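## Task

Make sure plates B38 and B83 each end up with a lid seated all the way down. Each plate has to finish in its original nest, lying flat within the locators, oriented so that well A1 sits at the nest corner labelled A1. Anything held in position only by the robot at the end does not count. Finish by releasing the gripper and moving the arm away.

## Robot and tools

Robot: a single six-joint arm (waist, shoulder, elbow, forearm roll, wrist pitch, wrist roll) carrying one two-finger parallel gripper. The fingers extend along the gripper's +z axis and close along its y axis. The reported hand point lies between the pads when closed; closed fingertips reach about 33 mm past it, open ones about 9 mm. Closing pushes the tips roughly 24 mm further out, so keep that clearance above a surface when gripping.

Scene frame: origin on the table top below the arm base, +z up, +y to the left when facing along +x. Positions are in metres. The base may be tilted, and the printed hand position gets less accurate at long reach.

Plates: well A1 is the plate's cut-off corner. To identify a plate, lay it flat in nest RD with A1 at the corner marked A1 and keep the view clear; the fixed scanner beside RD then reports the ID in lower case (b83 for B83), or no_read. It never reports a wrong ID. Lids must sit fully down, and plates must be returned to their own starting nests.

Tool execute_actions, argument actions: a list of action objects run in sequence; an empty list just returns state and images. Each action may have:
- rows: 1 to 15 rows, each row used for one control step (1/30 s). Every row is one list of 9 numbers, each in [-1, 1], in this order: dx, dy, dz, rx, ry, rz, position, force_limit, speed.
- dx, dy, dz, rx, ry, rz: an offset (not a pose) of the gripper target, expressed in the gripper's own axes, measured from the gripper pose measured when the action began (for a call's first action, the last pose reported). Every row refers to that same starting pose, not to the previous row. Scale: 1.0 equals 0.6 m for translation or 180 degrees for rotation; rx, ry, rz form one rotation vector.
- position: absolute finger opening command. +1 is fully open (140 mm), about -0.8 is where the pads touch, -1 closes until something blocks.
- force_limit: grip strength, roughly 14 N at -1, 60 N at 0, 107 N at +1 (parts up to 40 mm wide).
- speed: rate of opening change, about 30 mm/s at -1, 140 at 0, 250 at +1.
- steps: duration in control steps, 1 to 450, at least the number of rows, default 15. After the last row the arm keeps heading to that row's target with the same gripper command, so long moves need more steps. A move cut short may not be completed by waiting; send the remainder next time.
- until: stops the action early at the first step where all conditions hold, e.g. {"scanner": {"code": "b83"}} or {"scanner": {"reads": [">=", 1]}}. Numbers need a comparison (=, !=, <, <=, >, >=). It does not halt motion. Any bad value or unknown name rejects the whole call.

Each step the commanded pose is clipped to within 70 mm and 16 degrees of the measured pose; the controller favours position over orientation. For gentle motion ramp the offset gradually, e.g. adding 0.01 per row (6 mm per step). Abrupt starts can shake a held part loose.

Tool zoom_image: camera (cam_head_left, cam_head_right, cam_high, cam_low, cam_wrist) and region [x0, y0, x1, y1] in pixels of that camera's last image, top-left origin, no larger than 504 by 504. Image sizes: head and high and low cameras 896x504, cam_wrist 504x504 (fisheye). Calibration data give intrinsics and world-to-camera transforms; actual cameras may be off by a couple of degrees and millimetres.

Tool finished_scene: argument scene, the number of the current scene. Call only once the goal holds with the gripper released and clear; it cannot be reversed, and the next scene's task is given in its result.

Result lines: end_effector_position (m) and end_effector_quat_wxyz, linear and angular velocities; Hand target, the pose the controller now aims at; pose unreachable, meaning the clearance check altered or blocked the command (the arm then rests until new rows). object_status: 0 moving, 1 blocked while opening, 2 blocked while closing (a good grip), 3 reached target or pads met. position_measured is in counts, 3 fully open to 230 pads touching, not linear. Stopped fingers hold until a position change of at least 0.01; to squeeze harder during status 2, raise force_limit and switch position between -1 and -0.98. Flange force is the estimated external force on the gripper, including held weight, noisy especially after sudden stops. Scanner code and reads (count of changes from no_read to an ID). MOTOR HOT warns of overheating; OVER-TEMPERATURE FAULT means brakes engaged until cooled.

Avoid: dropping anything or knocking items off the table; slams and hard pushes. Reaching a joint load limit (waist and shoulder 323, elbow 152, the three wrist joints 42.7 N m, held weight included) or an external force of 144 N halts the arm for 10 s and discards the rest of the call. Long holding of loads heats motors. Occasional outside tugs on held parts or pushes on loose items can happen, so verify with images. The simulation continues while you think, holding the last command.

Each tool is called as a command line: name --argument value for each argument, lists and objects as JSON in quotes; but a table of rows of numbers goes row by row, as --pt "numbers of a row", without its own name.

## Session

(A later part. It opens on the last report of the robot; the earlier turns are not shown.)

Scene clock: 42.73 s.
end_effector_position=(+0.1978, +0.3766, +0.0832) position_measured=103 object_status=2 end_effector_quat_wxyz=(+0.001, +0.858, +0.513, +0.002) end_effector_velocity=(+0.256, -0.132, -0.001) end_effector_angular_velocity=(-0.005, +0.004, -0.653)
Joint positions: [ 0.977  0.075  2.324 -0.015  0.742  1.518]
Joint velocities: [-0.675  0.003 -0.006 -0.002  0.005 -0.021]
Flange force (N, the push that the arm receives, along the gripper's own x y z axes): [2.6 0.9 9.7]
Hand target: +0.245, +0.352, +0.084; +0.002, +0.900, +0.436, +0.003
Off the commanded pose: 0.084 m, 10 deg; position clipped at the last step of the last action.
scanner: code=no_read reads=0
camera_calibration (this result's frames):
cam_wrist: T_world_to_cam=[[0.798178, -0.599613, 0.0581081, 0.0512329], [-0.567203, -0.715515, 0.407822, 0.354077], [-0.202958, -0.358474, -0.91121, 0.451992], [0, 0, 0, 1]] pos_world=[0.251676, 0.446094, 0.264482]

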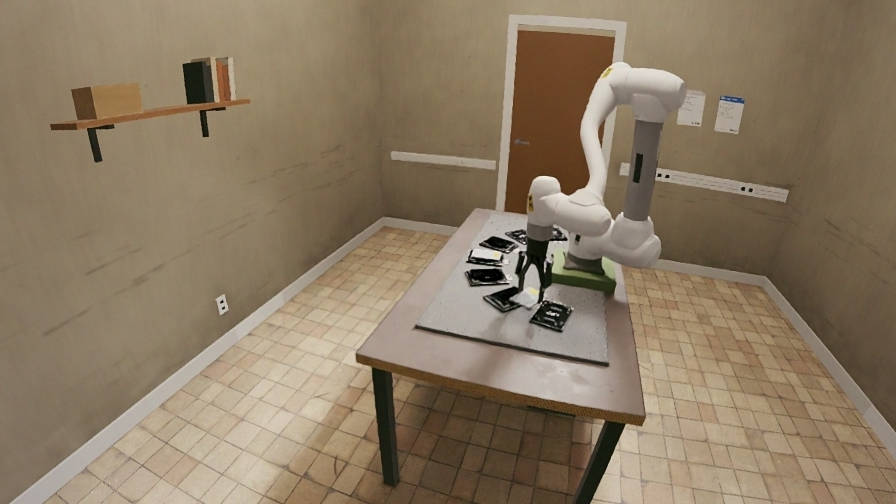

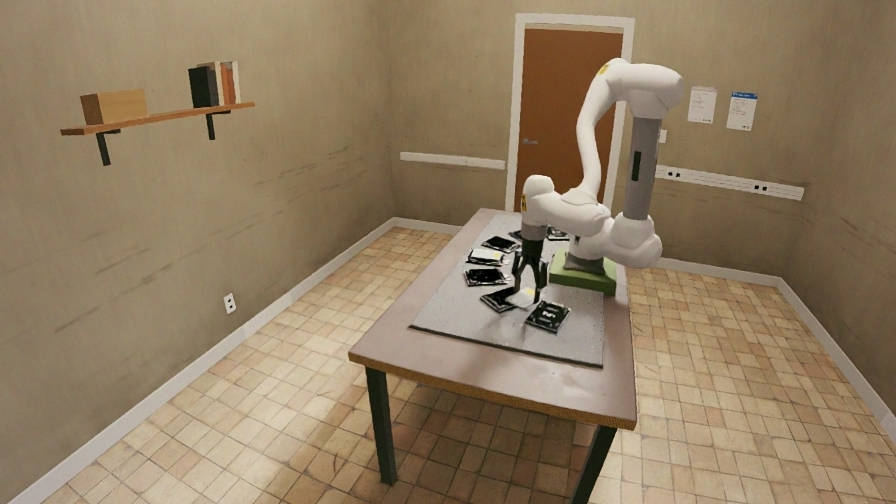

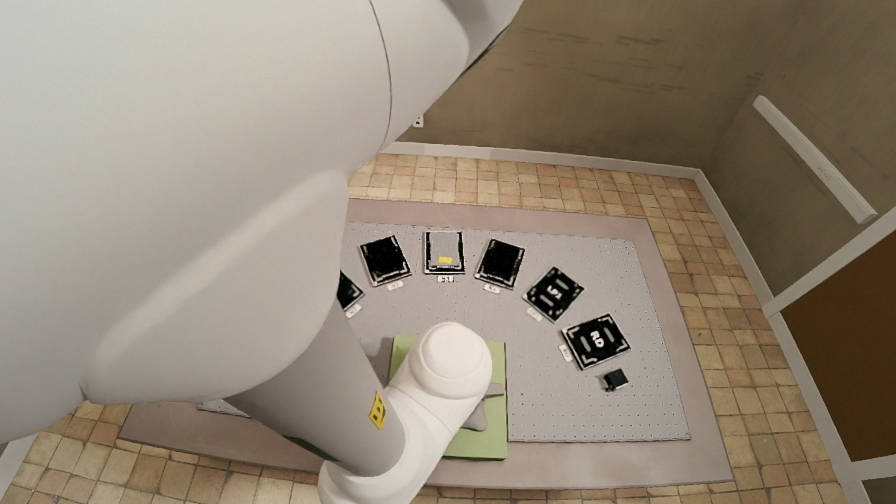

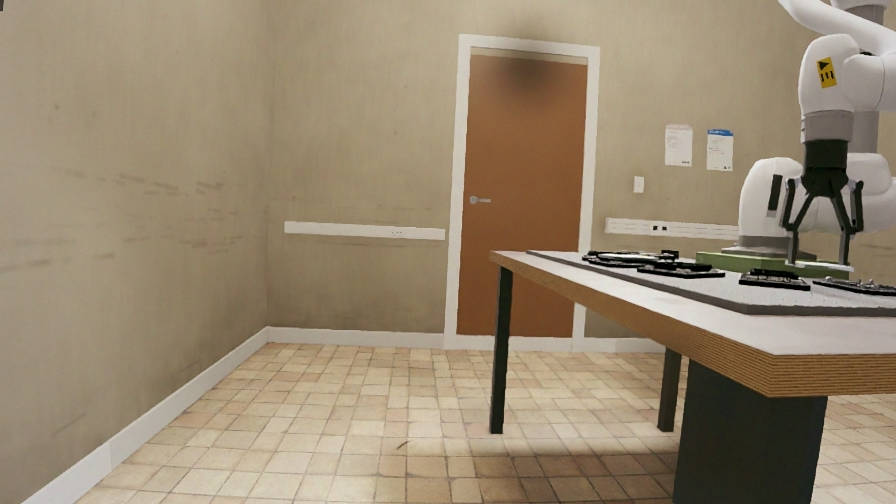

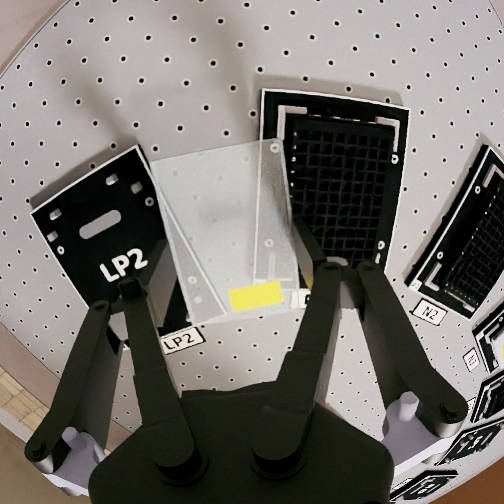

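execute_actions --actions '[{"rows": [[0.0051,0.2054,0,0,0,0.082,-1,-0.5,-1]], "steps": 1}]'

Scene clock: 42.93 s.
end_effector_position=(+0.2430, +0.3533, +0.0838) position_measured=103 object_status=2 end_effector_quat_wxyz=(+0.002, +0.898, +0.441, +0.003) end_effector_velocity=(+0.109, -0.063, +0.002) end_effector_angular_velocity=(-0.000, -0.006, -0.355)
Joint positions: [ 0.861  0.078  2.319 -0.017  0.743  1.568]
Joint velocities: [-0.286  0.008 -0.016 -0.008  0.003  0.075]
Flange force (N, the push that the arm receives, along the gripper's own x y z axes): [-1.1 3.3 6.3]
Hand target: +0.294, +0.323, +0.084; +0.003, +0.917, +0.398, +0.003
Off the commanded pose: 0.072 m, 5 deg; position clipped at the last step of the last action.
scanner: code=no_read reads=0
camera_calibration (this result's frames):
cam_wrist: T_world_to_cam=[[0.688612, -0.722705, 0.0592557, 0.0712157], [-0.677982, -0.6127, 0.406126, 0.353563], [-0.257203, -0.319837, -0.911894, 0.452946], [0, 0, 0, 1]] pos_world=[0.307168, 0.412965, 0.265227]

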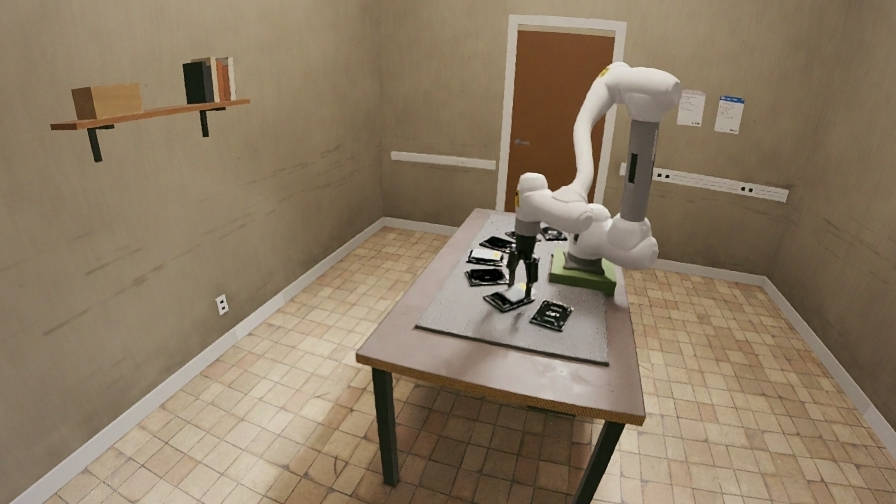

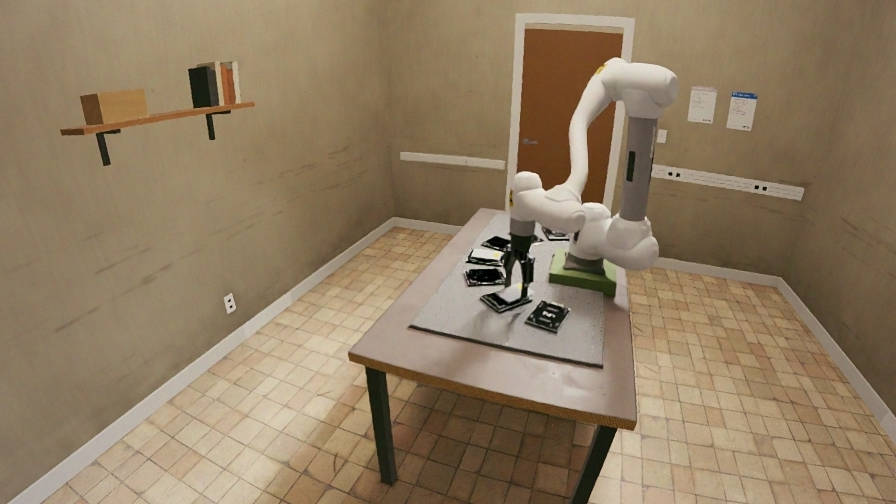

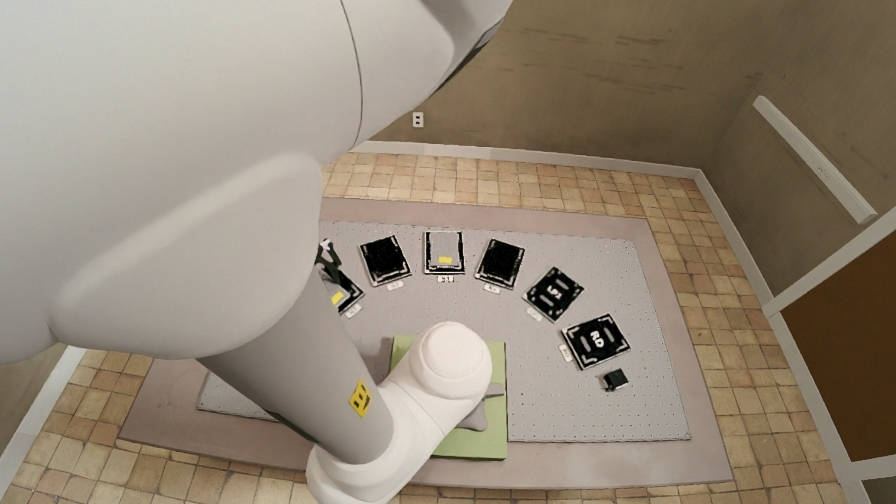

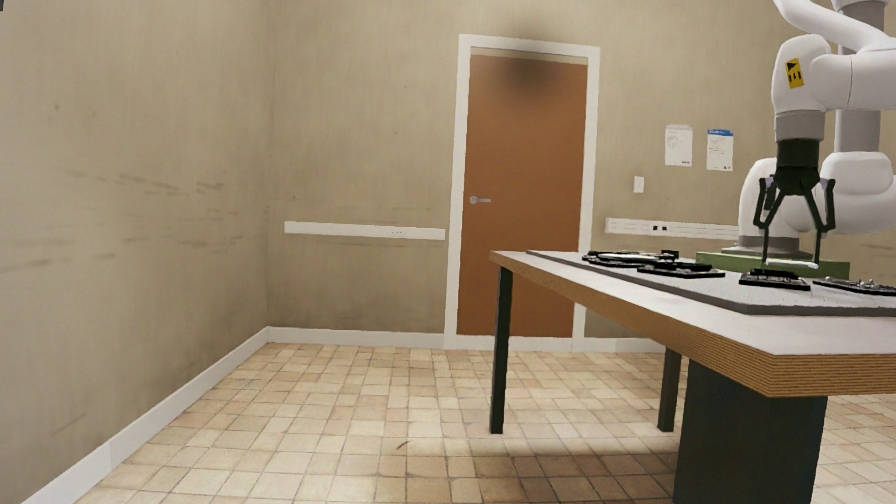

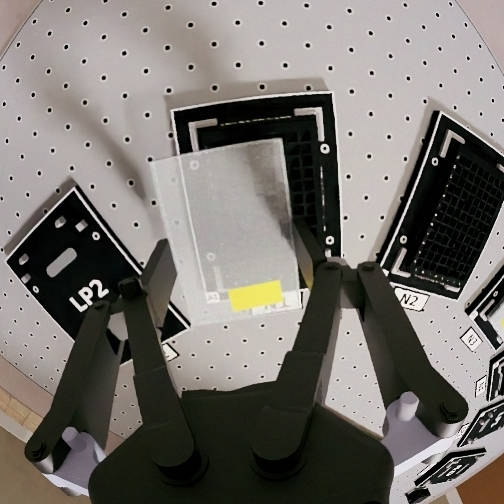

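execute_actions --actions '[{"rows": [[0.0143,0.2147,0.002,0,0,0.0767,-1,-0.5,-1]], "steps": 1}]'

Scene clock: 43.10 s.
end_effector_position=(+0.2837, +0.3301, +0.0842) position_measured=103 object_status=2 end_effector_quat_wxyz=(+0.003, +0.914, +0.406, +0.003) end_effector_velocity=(+0.230, -0.153, +0.000) end_effector_angular_velocity=(-0.010, -0.005, -0.472)
Joint positions: [ 0.756  0.086  2.308 -0.02   0.745  1.542]
Joint velocities: [-0.617  0.047 -0.058 -0.015  0.01  -0.134]
Flange force (N, the push that the arm receives, along the gripper's own x y z axes): [1.7 -3.7 6.3]
Hand target: +0.324, +0.295, +0.084; +0.003, +0.944, +0.330, +0.004
Off the commanded pose: 0.082 m, 9 deg; position clipped at the last step of the last action.
scanner: code=no_read reads=0
camera_calibration (this result's frames):
cam_wrist: T_world_to_cam=[[0.631377, -0.77305, 0.0612918, 0.0590485], [-0.723365, -0.558623, 0.405813, 0.361829], [-0.279474, -0.300557, -0.911899, 0.456363], [0, 0, 0, 1]] pos_world=[0.351995, 0.384937, 0.265703]

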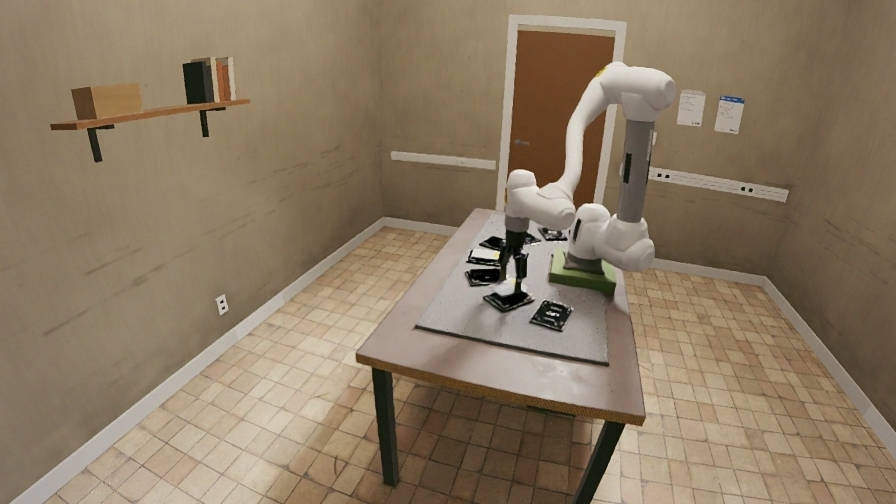

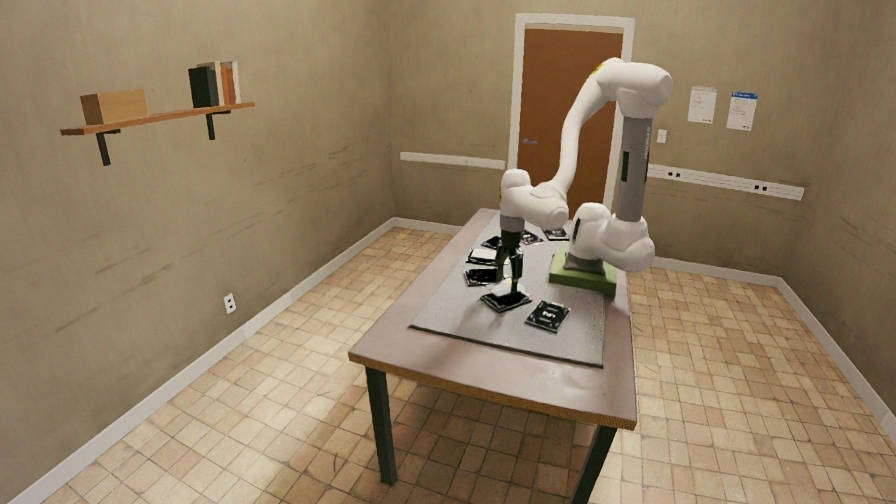

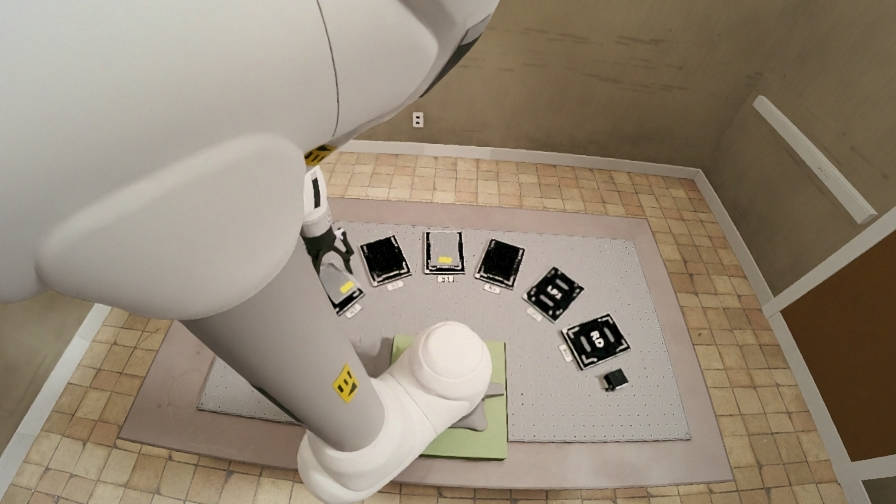

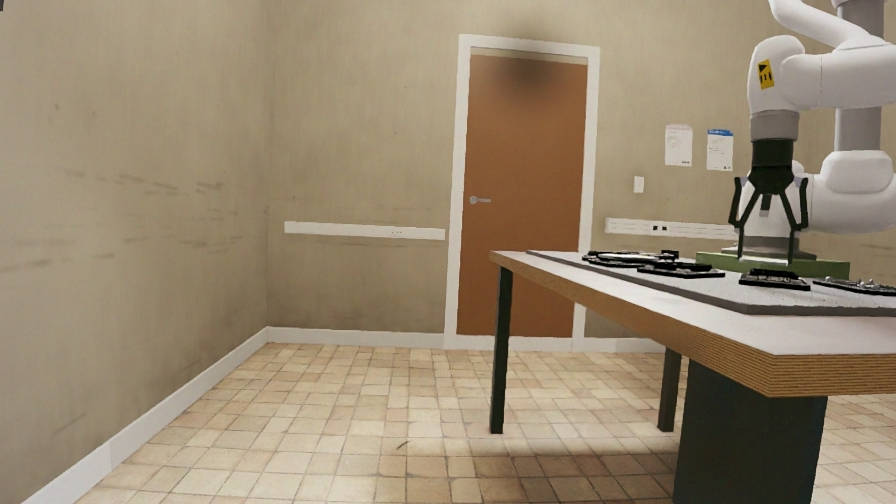

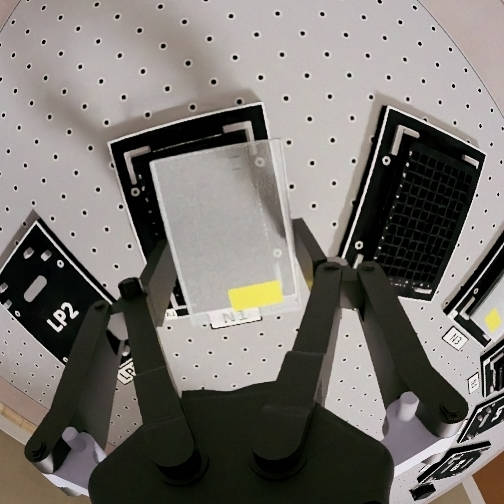

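execute_actions --actions '[{"rows": [[0.0076,0.2056,0.004,0,0,0.080,-1,-0.5,-1]], "steps": 1}]'

Scene clock: 43.27 s.
end_effector_position=(+0.3197, +0.2995, +0.0840) position_measured=103 object_status=2 end_effector_quat_wxyz=(+0.003, +0.940, +0.342, +0.003) end_effector_velocity=(+0.143, -0.144, -0.002) end_effector_angular_velocity=(+0.004, -0.005, -0.674)
Joint positions: [ 0.649  0.089  2.304 -0.021  0.744  1.573]
Joint velocities: [-0.461  0.005 -0.004 -0.002 -0.009  0.214]
Flange force (N, the push that the arm receives, along the gripper's own x y z axes): [-1.5 -2.3 5.9]
Hand target: +0.361, +0.260, +0.084; +0.004, +0.957, +0.288, +0.004
Off the commanded pose: 0.076 m, 7 deg; position clipped at the last step of the last action.
scanner: code=no_read reads=0
camera_calibration (this result's frames):
cam_wrist: T_world_to_cam=[[0.519283, -0.852381, 0.0615854, 0.0722449], [-0.793577, -0.454206, 0.404885, 0.362081], [-0.317144, -0.259123, -0.912291, 0.456665], [0, 0, 0, 1]] pos_world=[0.394652, 0.344372, 0.265561]

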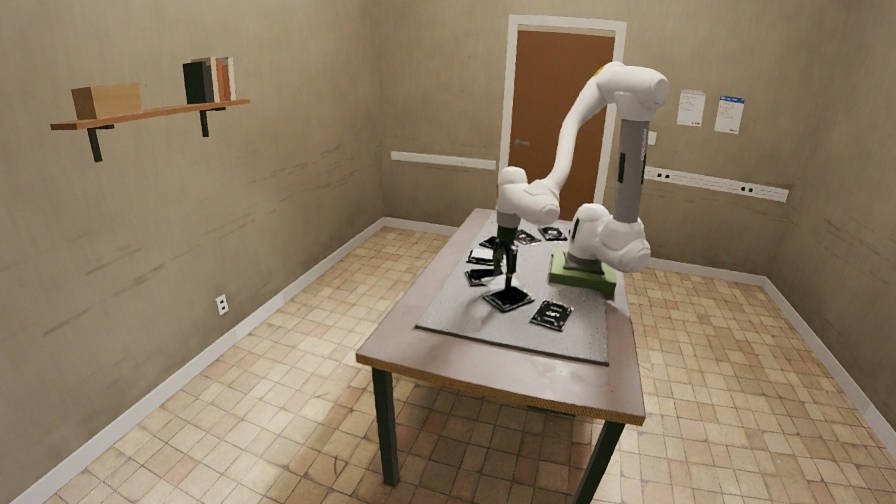

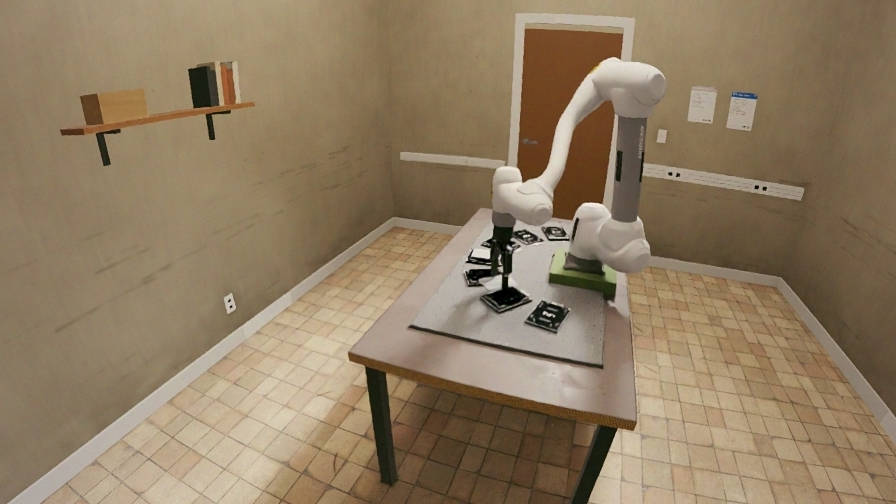

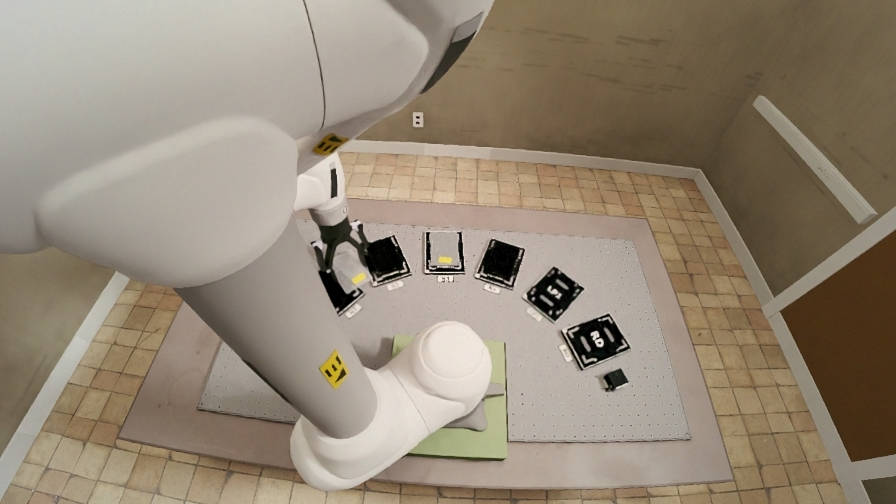

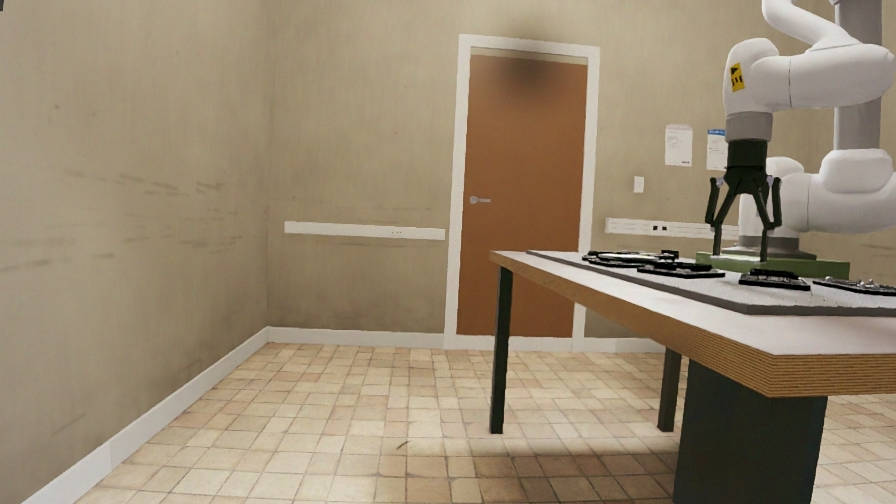

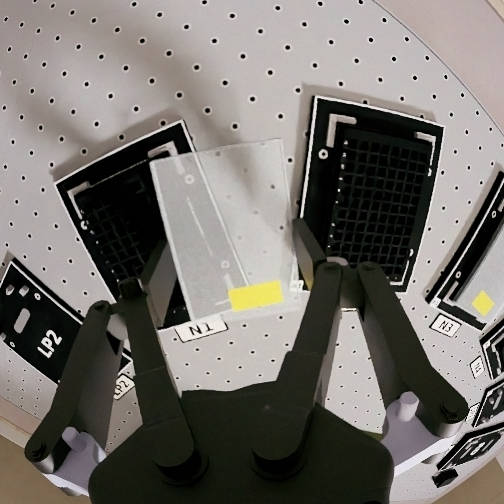

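execute_actions --actions '[]'

Scene clock: 43.57 s.
end_effector_position=(+0.3604, +0.2606, +0.0836) position_measured=103 object_status=2 end_effector_quat_wxyz=(+0.004, +0.957, +0.289, +0.004) end_effector_velocity=(+0.003, -0.004, -0.000) end_effector_angular_velocity=(-0.000, -0.000, -0.010)
Joint positions: [ 0.525  0.098  2.294 -0.025  0.744  1.565]
Joint velocities: [-0.012  0.001 -0.    -0.    -0.    -0.002]
Flange force (N, the push that the arm receives, along the gripper's own x y z axes): [-0.8 1.3 4.5]
Hand target: +0.361, +0.260, +0.084; +0.004, +0.957, +0.288, +0.004
Off the commanded pose: 0.020 m, 0 deg; position clipped at the last step of the last action.
scanner: code=no_read reads=0
camera_calibration (this result's frames):
cam_wrist: T_world_to_cam=[[0.419842, -0.905334, 0.0640564, 0.0673724], [-0.84063, -0.361287, 0.403501, 0.36974], [-0.342161, -0.223255, -0.912734, 0.458846], [0, 0, 0, 1]] pos_world=[0.439528, 0.297016, 0.265298]

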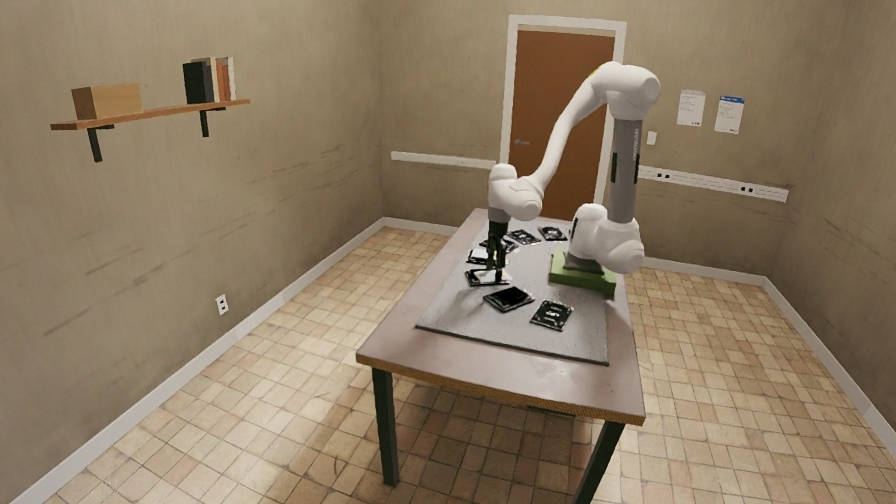

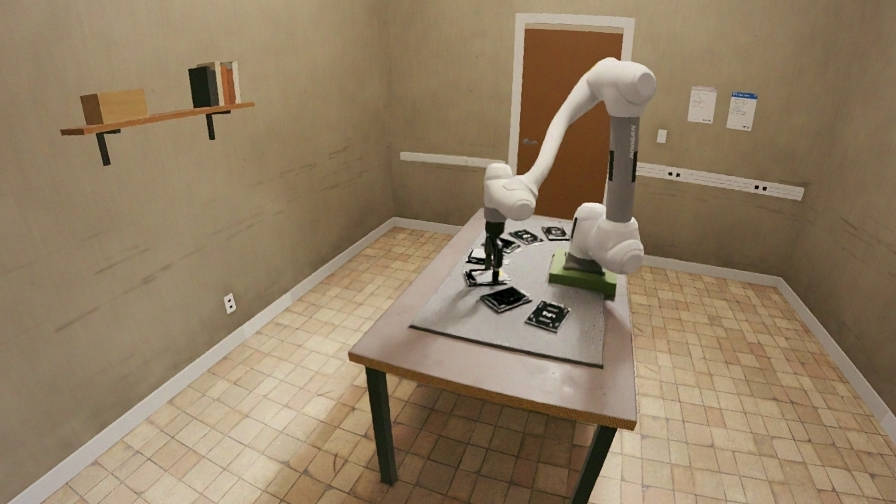

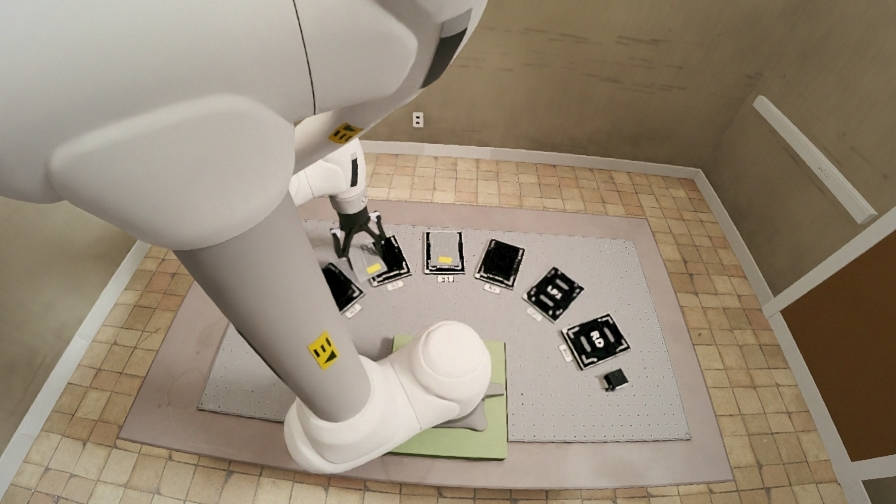

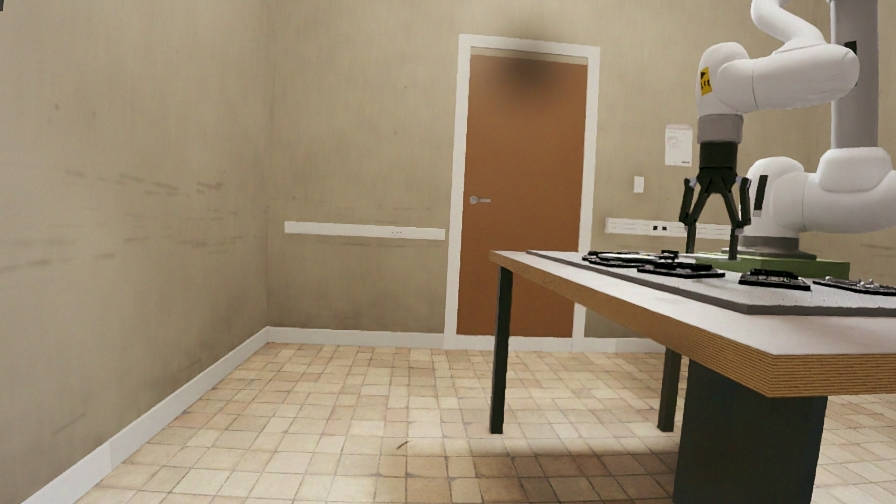

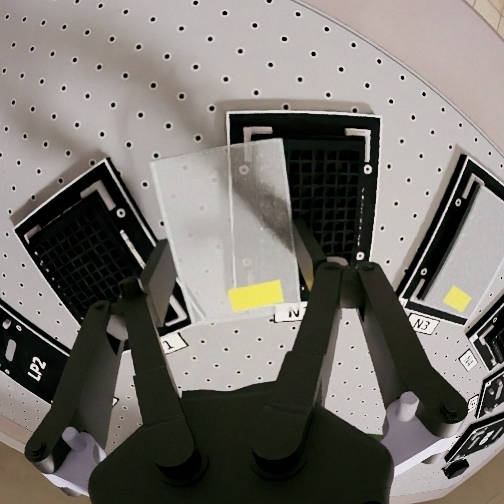

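zoom_image --camera "cam_wrist" --region '[200, 90, 400, 190]'

Region (200, 90, 400, 190) of cam_wrist's 504x504 image, scaled by 2.520, with more detail than that image has.

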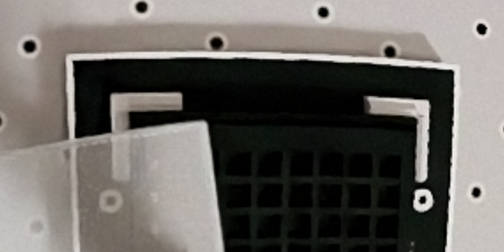

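execute_actions --actions '[{"rows": [[-0.00345, 0.111, 0.0078, 0.00325, -0.0017, 0.0417, -1, -0.5, -1]], "steps": 1}]'

Scene clock: 44.63 s.
end_effector_position=(+0.3609, +0.2601, +0.0836) position_measured=103 object_status=2 end_effector_quat_wxyz=(+0.004, +0.958, +0.288, +0.004) end_effector_velocity=(+0.016, -0.021, +0.000) end_effector_angular_velocity=(+0.001, -0.001, -0.054)
Joint positions: [ 0.523  0.098  2.294 -0.025  0.744  1.564]
Joint velocities: [-0.06  -0.001 -0.     0.001 -0.001 -0.006]
Flange force (N, the push that the arm receives, along the gripper's own x y z axes): [-2.7 -1.6 1.9]
Hand target: +0.389, +0.207, +0.080; +0.003, +0.974, +0.225, +0.001
Off the commanded pose: 0.066 m, 7 deg.
scanner: code=no_read reads=0
camera_calibration (this result's frames):
cam_wrist: T_world_to_cam=[[0.418694, -0.905864, 0.0640683, 0.0672747], [-0.841115, -0.360234, 0.403432, 0.36987], [-0.342375, -0.222803, -0.912764, 0.458866], [0, 0, 0, 1]] pos_world=[0.44004, 0.296418, 0.265309]

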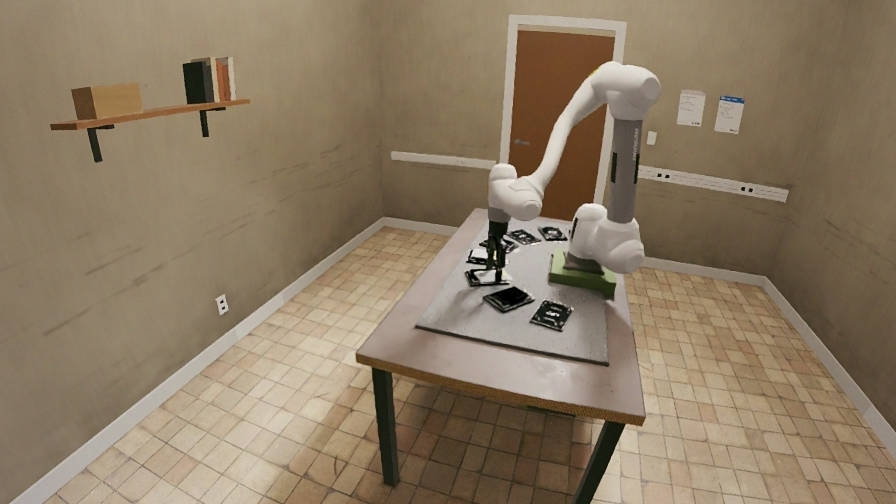

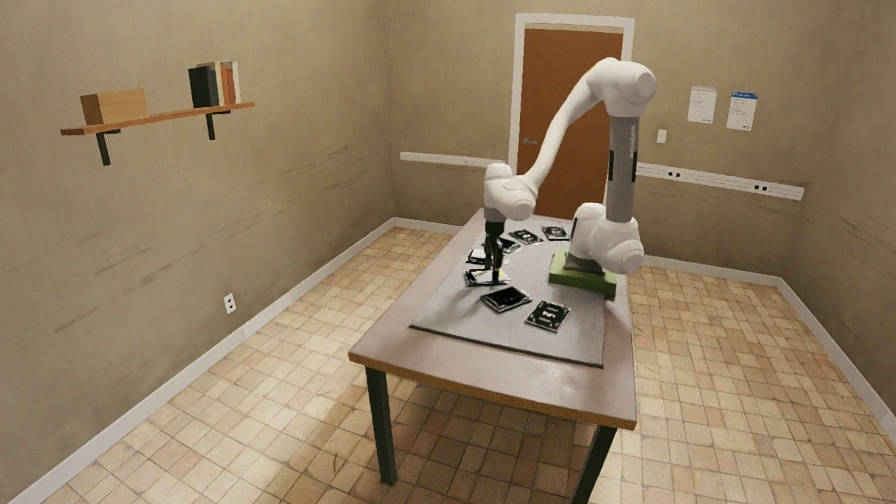

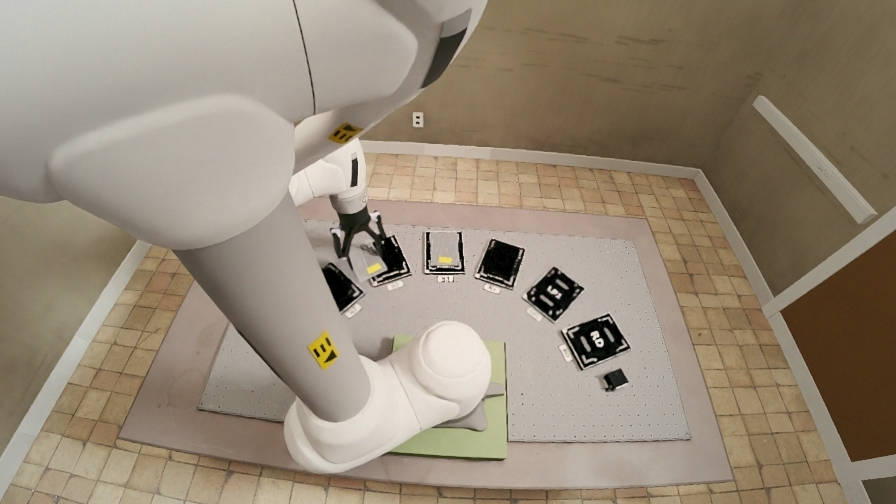

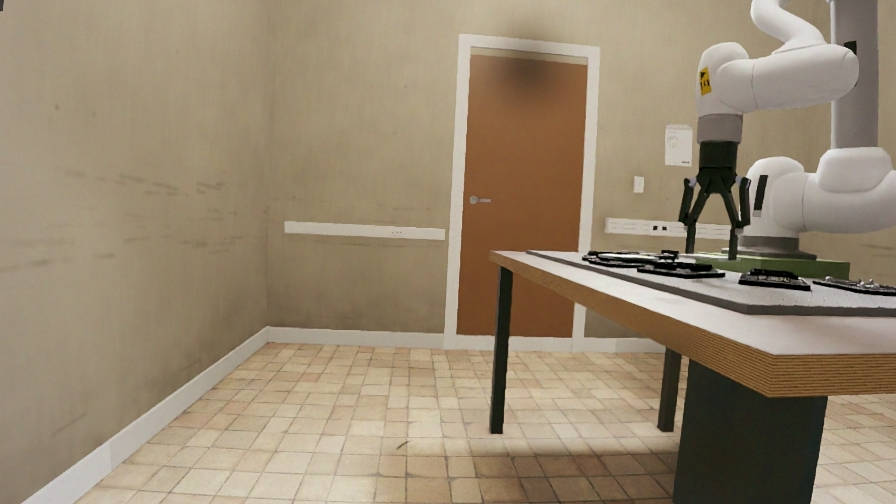

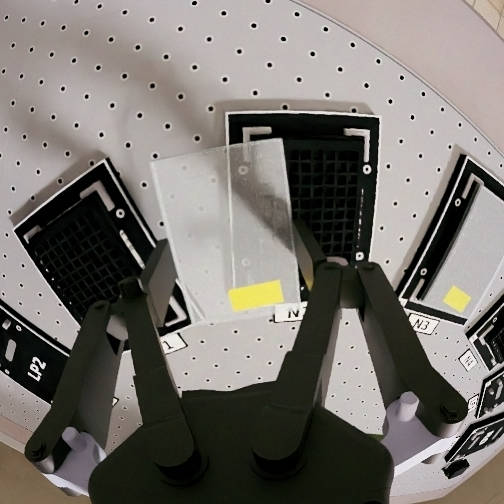

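execute_actions --actions '[]'

Scene clock: 45.07 s.
end_effector_position=(+0.3886, +0.2074, +0.0799) position_measured=103 object_status=2 end_effector_quat_wxyz=(+0.003, +0.974, +0.225, +0.001) end_effector_velocity=(+0.000, -0.001, +0.000) end_effector_angular_velocity=(+0.001, -0.000, -0.003)
Joint positions: [ 0.384  0.099  2.302 -0.017  0.739  1.549]
Joint velocities: [-0.002 -0.001 -0.     0.001  0.     0.001]
Flange force (N, the push that the arm receives, along the gripper's own x y z axes): [-3.9 1.5 1.1]
Hand target: +0.389, +0.207, +0.080; +0.003, +0.974, +0.225, +0.001
Off the commanded pose: 0.008 m, 0 deg.
scanner: code=no_read reads=0
camera_calibration (this result's frames):
cam_wrist: T_world_to_cam=[[0.298126, -0.952684, 0.0592765, 0.0651593], [-0.878053, -0.249356, 0.408466, 0.366664], [-0.374359, -0.173822, -0.910847, 0.455355], [0, 0, 0, 1]] pos_world=[0.472991, 0.232657, 0.261126]

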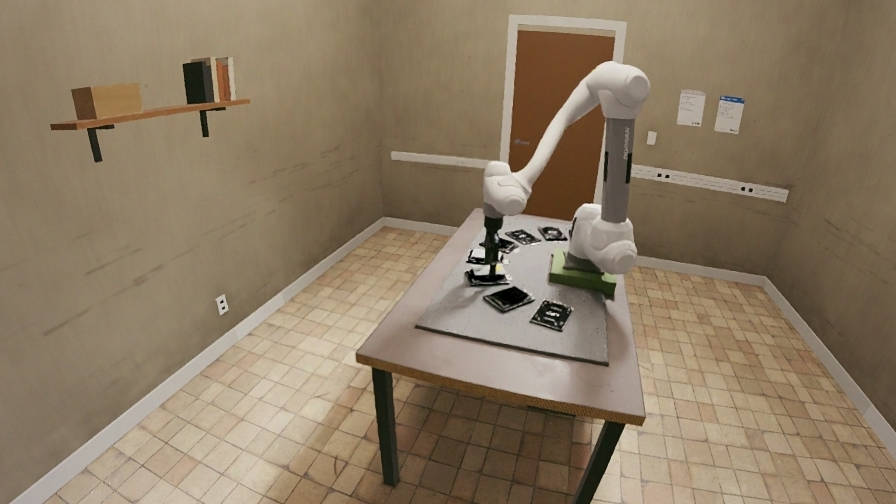

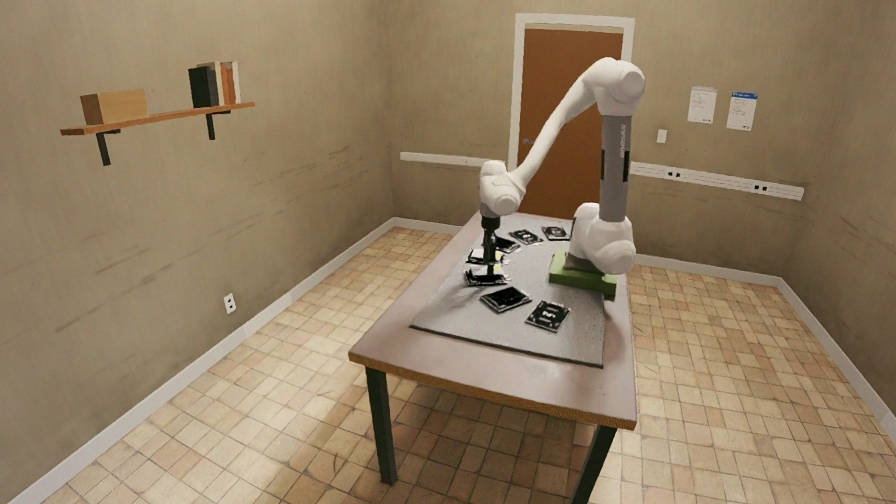

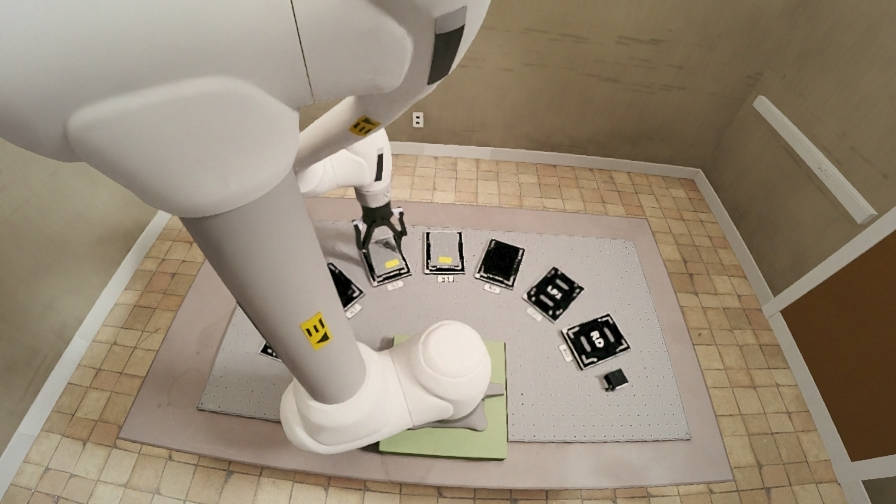

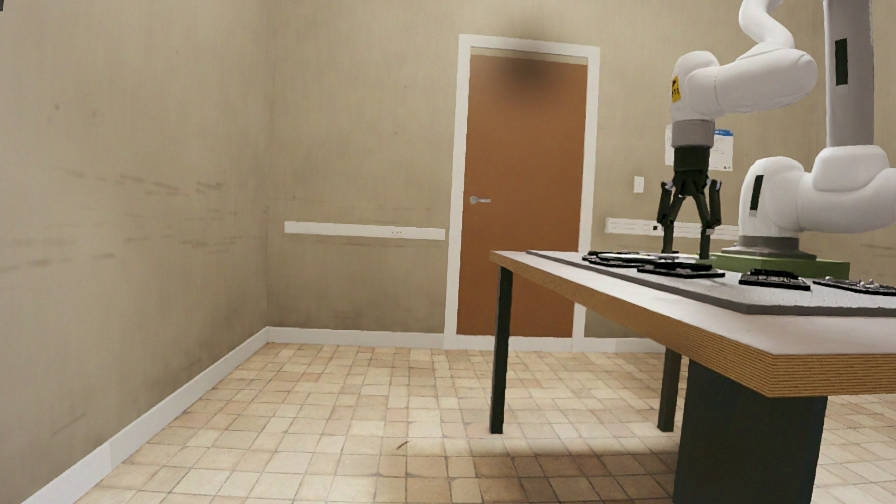

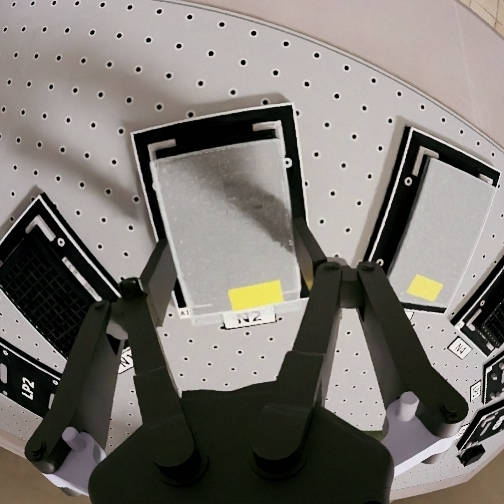

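zoom_image --camera "cam_wrist" --region '[110, 105, 170, 165]'

zoom_image --camera "cam_wrist" --region '[255, 80, 315, 140]'

Region (110, 105, 170, 165) of cam_wrist's 504x504 image, scaled by 8.400, with more detail than that image has.

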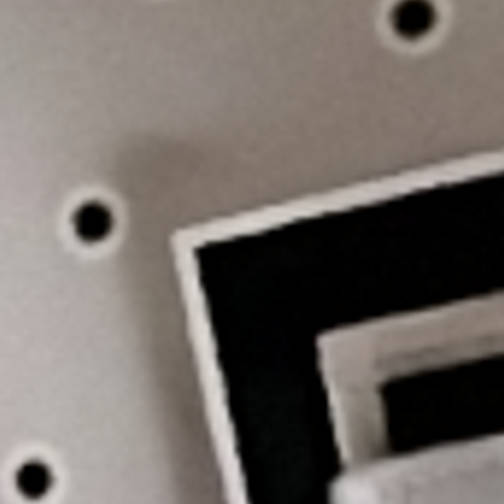

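Region (255, 80, 315, 140) of cam_wrist's 504x504 image, scaled by 8.400, with more detail than that image has.

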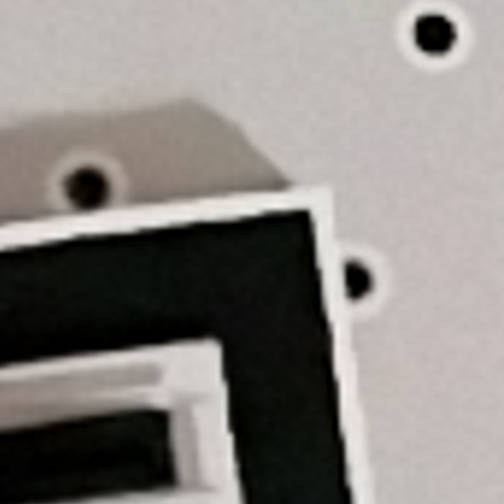

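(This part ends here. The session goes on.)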